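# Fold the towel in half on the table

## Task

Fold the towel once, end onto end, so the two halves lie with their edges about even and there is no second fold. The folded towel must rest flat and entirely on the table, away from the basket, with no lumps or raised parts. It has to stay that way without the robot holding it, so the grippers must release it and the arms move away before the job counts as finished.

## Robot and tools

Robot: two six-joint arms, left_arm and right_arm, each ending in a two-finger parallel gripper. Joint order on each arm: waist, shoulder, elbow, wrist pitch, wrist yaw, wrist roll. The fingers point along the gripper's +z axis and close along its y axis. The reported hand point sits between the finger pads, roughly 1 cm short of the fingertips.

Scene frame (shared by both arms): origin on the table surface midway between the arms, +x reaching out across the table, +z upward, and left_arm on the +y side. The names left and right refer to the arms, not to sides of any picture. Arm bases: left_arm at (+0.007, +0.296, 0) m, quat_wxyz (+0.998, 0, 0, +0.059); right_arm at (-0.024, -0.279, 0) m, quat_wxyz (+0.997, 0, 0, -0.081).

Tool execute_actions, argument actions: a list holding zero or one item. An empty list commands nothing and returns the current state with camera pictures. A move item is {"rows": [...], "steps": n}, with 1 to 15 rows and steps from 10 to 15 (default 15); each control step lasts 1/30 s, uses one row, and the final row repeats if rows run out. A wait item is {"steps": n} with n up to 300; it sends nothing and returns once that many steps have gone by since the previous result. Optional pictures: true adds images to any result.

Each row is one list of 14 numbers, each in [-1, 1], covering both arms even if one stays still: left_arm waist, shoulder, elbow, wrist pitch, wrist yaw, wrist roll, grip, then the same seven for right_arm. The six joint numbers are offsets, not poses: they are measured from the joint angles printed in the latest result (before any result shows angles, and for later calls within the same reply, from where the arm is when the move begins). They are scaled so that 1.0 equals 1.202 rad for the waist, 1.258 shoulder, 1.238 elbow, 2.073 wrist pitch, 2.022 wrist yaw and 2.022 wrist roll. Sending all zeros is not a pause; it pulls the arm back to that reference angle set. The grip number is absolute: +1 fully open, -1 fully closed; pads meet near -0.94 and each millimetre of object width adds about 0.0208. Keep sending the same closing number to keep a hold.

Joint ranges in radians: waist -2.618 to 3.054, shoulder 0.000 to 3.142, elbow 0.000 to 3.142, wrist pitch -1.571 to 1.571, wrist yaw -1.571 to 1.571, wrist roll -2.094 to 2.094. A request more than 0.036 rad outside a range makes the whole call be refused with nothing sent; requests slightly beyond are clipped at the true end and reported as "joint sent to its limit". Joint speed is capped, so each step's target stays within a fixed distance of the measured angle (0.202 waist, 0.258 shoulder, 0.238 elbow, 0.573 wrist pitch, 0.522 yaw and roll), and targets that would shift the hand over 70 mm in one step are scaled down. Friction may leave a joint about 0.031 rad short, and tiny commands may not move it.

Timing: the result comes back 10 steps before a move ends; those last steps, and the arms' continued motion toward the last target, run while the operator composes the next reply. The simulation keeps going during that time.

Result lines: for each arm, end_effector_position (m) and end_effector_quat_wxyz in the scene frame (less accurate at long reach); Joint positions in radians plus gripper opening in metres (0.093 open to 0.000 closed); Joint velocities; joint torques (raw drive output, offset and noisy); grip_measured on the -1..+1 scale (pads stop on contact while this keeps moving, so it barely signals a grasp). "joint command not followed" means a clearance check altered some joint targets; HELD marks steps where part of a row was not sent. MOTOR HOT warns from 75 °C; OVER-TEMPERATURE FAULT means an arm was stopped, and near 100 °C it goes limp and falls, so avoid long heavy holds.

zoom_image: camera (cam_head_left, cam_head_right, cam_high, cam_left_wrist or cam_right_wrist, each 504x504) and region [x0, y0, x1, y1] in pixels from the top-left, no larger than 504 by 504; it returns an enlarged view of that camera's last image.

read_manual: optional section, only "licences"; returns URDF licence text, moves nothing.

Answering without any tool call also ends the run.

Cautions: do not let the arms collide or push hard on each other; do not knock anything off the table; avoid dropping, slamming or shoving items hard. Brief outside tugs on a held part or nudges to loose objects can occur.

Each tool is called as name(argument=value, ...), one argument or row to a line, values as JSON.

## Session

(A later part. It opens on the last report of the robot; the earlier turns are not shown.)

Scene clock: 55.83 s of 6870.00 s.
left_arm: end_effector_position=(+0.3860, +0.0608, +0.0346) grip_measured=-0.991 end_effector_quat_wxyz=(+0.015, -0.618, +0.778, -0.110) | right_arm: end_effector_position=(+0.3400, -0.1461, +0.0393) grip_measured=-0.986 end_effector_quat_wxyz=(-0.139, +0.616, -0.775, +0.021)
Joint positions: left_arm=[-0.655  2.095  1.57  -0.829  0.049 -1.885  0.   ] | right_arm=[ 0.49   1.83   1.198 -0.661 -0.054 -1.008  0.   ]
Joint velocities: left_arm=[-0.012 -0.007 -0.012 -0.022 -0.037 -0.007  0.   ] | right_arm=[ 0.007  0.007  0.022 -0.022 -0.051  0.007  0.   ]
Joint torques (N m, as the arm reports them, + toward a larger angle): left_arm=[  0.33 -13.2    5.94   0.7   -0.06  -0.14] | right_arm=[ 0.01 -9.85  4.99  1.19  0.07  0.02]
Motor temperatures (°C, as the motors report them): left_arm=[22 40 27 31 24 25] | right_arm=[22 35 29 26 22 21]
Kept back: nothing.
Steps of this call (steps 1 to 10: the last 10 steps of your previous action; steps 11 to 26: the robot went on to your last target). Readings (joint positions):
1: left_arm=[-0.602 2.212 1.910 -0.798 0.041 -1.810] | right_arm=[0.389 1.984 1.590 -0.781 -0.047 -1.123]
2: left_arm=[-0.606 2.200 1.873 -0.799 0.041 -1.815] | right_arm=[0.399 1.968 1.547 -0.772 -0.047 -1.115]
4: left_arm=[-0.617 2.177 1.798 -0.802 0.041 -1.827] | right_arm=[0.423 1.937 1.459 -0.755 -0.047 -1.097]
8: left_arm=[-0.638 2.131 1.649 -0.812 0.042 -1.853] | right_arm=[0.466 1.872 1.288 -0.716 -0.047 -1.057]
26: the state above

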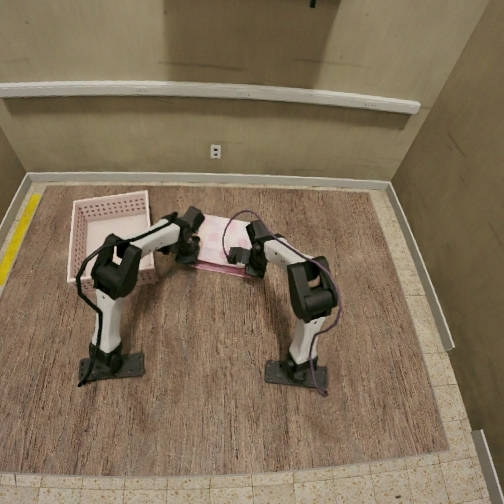

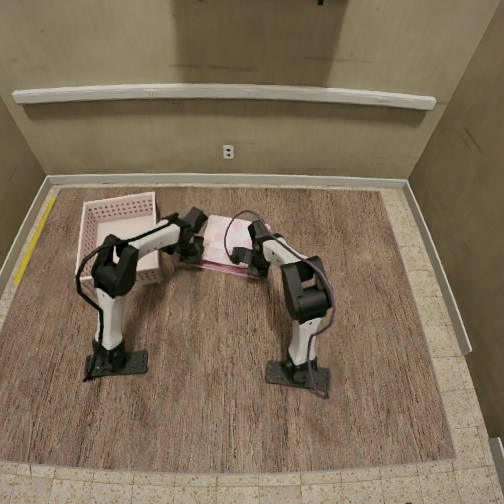

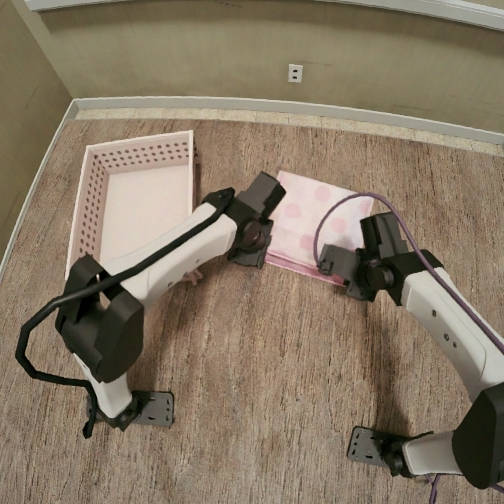

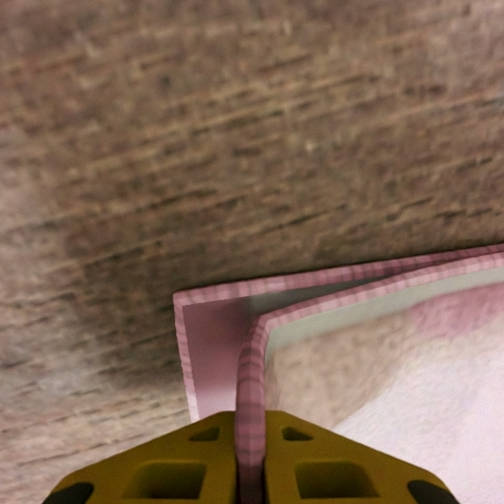

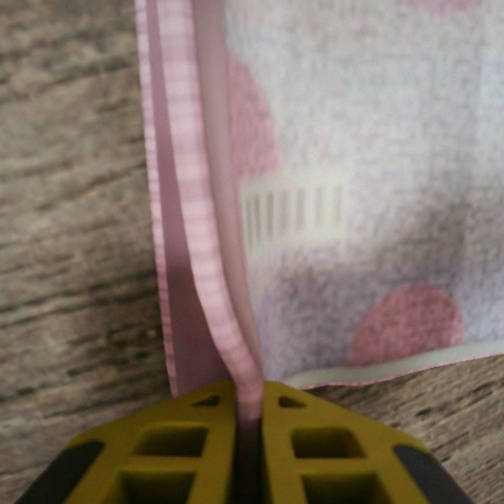

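execute_actions(
  actions=[
    {"rows": [[0,0,0,0,0,0,-0.8,0,0,0,0,0,0,-0.8],[0,0,0,0,0,0,-0.6,0,0,0,0,0,0,-0.6],[0,0,0,0,0,0,-0.4,0,0,0,0,0,0,-0.4],[0,0,0,0,0,0,-0.2,0,0,0,0,0,0,-0.2],[0,0,0,0,0,0,0,0,0,0,0,0,0,0],[0,0,0,0,0,0,0.2,0,0,0,0,0,0,0.2],[0,0,0,0,0,0,0.3,0,0,0,0,0,0,0.3],[0,-0.02,0,0,0,0,0.3,0,-0.02,0,0,0,0,0.3],[0,-0.05,-0.005,0,0,0,0.3,0,-0.05,-0.005,0,0,0,0.3],[0,-0.09,-0.01,-0.01,0,0,0.3,0,-0.09,-0.01,-0.01,0,0,0.3],[0,-0.14,-0.02,-0.02,0,0,0.3,0,-0.14,-0.02,-0.02,0,0,0.3],[0,-0.2,-0.03,-0.03,0,0,0.3,0,-0.2,-0.03,-0.03,0,0,0.3],[0,-0.27,-0.04,-0.04,0,0,0.3,0,-0.27,-0.04,-0.04,0,0,0.3],[0,-0.34,-0.05,-0.05,0,0,0.3,0,-0.34,-0.05,-0.05,0,0,0.3],[0,-0.4,-0.06,-0.06,0,0,0.3,0,-0.4,-0.06,-0.06,0,0,0.3]], "steps": 15},
  ],
)

execute_actions(
  actions=[
    {"rows": [[0.05,-0.2,-0.05,0,0,0.1,0.5,-0.05,-0.2,-0.03,0,0,0.05,0.5],[0.1,-0.26,-0.07,0,0,0.2,0.5,-0.1,-0.25,-0.04,0,0,0.1,0.5],[0.18,-0.33,-0.1,0.03,0,0.3,0.5,-0.16,-0.3,-0.05,0.03,0,0.15,0.5],[0.27,-0.4,-0.14,0.06,0,0.4,0.5,-0.23,-0.34,-0.05,0.06,0,0.2,0.5],[0.36,-0.47,-0.18,0.09,0,0.5,0.5,-0.3,-0.38,-0.05,0.08,0,0.25,0.5],[0.45,-0.53,-0.22,0.12,0,0.6,0.5,-0.36,-0.4,-0.05,0.1,0,0.3,0.5],[0.52,-0.58,-0.25,0.15,0,0.7,0.5,-0.4,-0.42,-0.05,0.1,0,0.35,0.5]], "steps": 15},
  ],
)

execute_actions(
  actions=[
    {"steps": 25},
  ],
  pictures=true,
)

zoom_image(
  camera="cam_high",
  region=[220, 140, 400, 320],
)

Scene clock: 57.20 s of 6870.00 s.
left_arm: end_effector_position=(+0.3860, +0.0608, +0.0346) grip_measured=-0.104 end_effector_quat_wxyz=(+0.015, -0.619, +0.778, -0.110) | right_arm: end_effector_position=(+0.3401, -0.1461, +0.0394) grip_measured=-0.106 end_effector_quat_wxyz=(-0.140, +0.615, -0.775, +0.021)
Joint positions: left_arm=[-0.655  2.095  1.57  -0.829  0.049 -1.886  0.04 ] | right_arm=[ 0.49   1.83   1.198 -0.66  -0.054 -1.007  0.04 ]
Joint velocities: left_arm=[-0.002 -0.007 -0.017  0.022  0.051  0.007  0.211] | right_arm=[ 0.007 -0.002 -0.012 -0.066 -0.081 -0.081  0.213]
Joint torques (N m, as the arm reports them, + toward a larger angle): left_arm=[  0.   -11.41   7.35   0.73   0.    -0.08] | right_arm=[ 0.13 -8.18  6.2   1.    0.   -0.07]
Motor temperatures (°C, as the motors report them): left_arm=[22 40 27 30 24 25] | right_arm=[22 36 29 26 22 21]
Steps of this call (steps 1 to 30: the robot went on to your last target; steps 31 to 36: nothing new was sent; steps 37 to 41: the first 5 steps of this action). Readings (joint positions):
37: left_arm=[-0.655 2.095 1.570 -0.829 0.049 -1.886] | right_arm=[0.490 1.830 1.198 -0.660 -0.054 -1.007]
38: left_arm=[-0.655 2.095 1.570 -0.829 0.049 -1.886] | right_arm=[0.490 1.830 1.198 -0.660 -0.054 -1.007]
40: left_arm=[-0.655 2.095 1.570 -0.829 0.049 -1.886] | right_arm=[0.490 1.830 1.198 -0.660 -0.054 -1.007]
41: the state above

Scene clock: 57.70 s of 6870.00 s.
left_arm: end_effector_position=(+0.3781, +0.1270, +0.2326) grip_measured=+0.498 end_effector_quat_wxyz=(+0.157, -0.522, +0.783, -0.299) | right_arm: end_effector_position=(+0.3179, -0.2219, +0.2570) grip_measured=+0.497 end_effector_quat_wxyz=(+0.414, -0.423, +0.798, -0.113)
Joint positions: left_arm=[-0.52   1.518  1.448 -0.814  0.062 -1.599  0.069] | right_arm=[ 0.297  1.152  1.133 -0.666 -0.067 -0.808  0.069]
Joint velocities: left_arm=[ 1.551 -2.015 -0.994  0.886 -0.081  2.103 -0.   ] | right_arm=[-2.    -1.609 -0.061  0.886  0.125  1.824  0.001]
Joint torques (N m, as the arm reports them, + toward a larger angle): left_arm=[ 0.72 -6.95  4.95  1.03 -0.06 -0.07] | right_arm=[ 0.52 -2.58  4.46  1.89  0.02 -0.02]
Motor temperatures (°C, as the motors report them): left_arm=[22 41 27 30 24 25] | right_arm=[22 36 29 26 22 21]
Steps of this call (steps 1 to 10: the last 10 steps of your previous action; steps 11 to 15: the first 5 steps of this action, its rows measured from where the robot was after step 10). Readings (joint positions):
10: left_arm=[-0.655 1.857 1.530 -0.874 0.049 -1.886] | right_arm=[0.490 1.526 1.150 -0.719 -0.054 -1.007]
11: left_arm=[-0.650 1.791 1.521 -0.874 0.051 -1.860] | right_arm=[0.484 1.444 1.145 -0.723 -0.057 -0.993]
12: left_arm=[-0.638 1.723 1.510 -0.872 0.054 -1.808] | right_arm=[0.464 1.362 1.141 -0.721 -0.061 -0.963]
14: left_arm=[-0.571 1.588 1.478 -0.845 0.061 -1.674] | right_arm=[0.365 1.213 1.134 -0.692 -0.067 -0.870]
15: the state above

Scene clock: 58.53 s of 6870.00 s.
left_arm: end_effector_position=(+0.3622, +0.3224, +0.3337) grip_measured=+0.498 end_effector_quat_wxyz=(+0.515, -0.232, +0.817, -0.119) | right_arm: end_effector_position=(+0.3065, -0.3230, +0.3251) grip_measured=+0.497 end_effector_quat_wxyz=(+0.537, -0.077, +0.833, -0.108)
Joint positions: left_arm=[-0.026  1.114  1.24  -0.583  0.039 -0.485  0.069] | right_arm=[ 0.009  0.988  1.105 -0.529 -0.043 -0.309  0.069]
Joint velocities: left_arm=[-0.022 -0.012  0.002 -0.007 -0.007  0.037  0.001] | right_arm=[ 0.002  0.017  0.012 -0.037  0.037 -0.007 -0.001]
Joint torques (N m, as the arm reports them, + toward a larger angle): left_arm=[-0.28 -1.99  6.61  2.21  0.16  0.01] | right_arm=[ 0.17 -1.15  5.88  2.54 -0.04  0.03]
Motor temperatures (°C, as the motors report them): left_arm=[22 40 27 31 24 25] | right_arm=[22 35 29 26 22 21]
Kept back: nothing.
Steps of this call (steps 1 to 10: the last 10 steps of your previous action; steps 11 to 25: the robot went on to your last target). Readings (joint positions):
1: left_arm=[-0.461 1.445 1.407 -0.777 0.061 -1.520] | right_arm=[0.222 1.100 1.131 -0.635 -0.065 -0.733]
2: left_arm=[-0.398 1.370 1.362 -0.740 0.060 -1.440] | right_arm=[0.144 1.056 1.130 -0.605 -0.063 -0.651]
4: left_arm=[-0.262 1.235 1.293 -0.690 0.057 -1.268] | right_arm=[0.033 1.002 1.130 -0.561 -0.047 -0.523]
8: left_arm=[-0.035 1.116 1.263 -0.615 0.037 -0.874] | right_arm=[0.009 0.988 1.122 -0.529 -0.043 -0.394]
25: the state above

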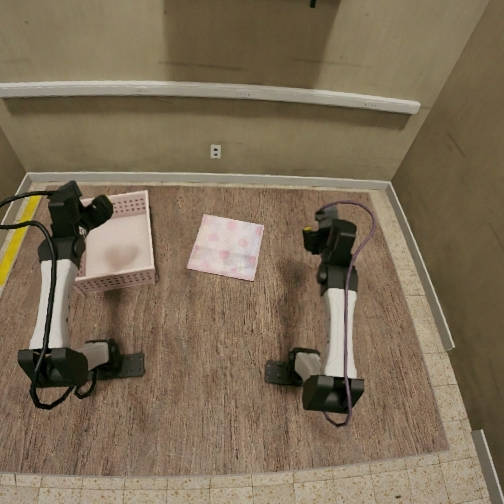

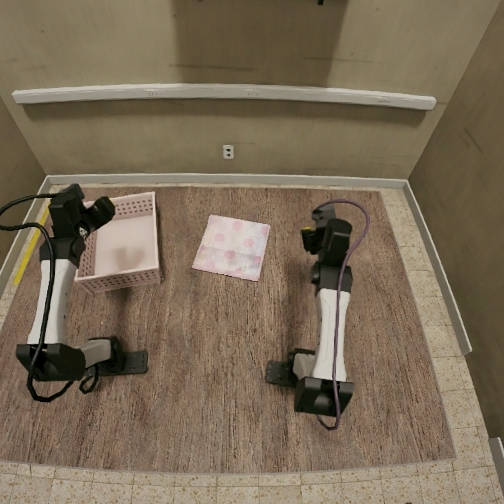

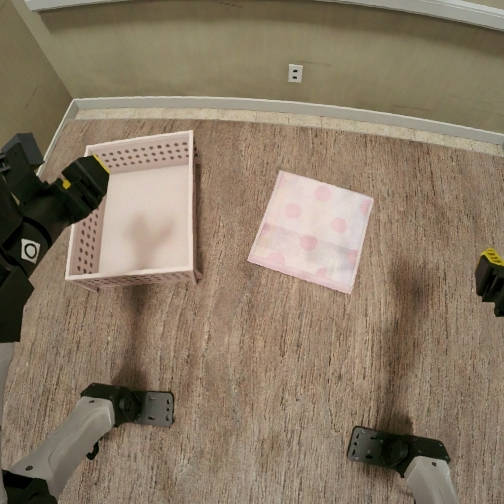

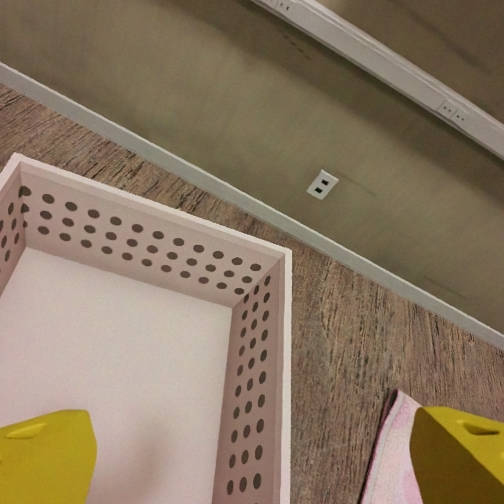

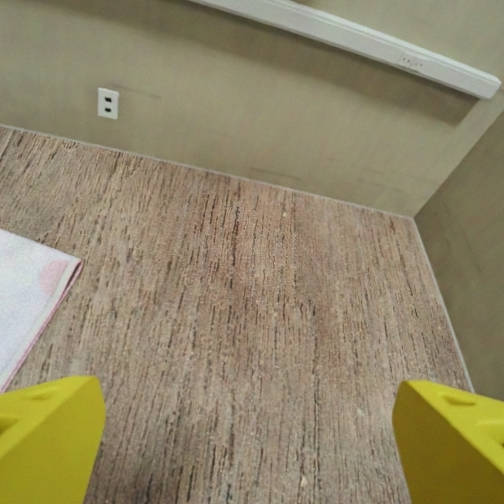

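Region (220, 140, 400, 320) of cam_high's 504x504 image, scaled by 2.800, with more detail than that image has.

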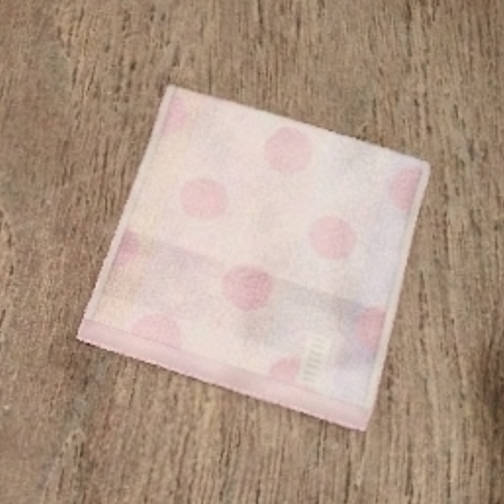

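Overhang is about 1 cm; good.

finished_scene(
  scene=1,
)

The scene is finished: the task was done.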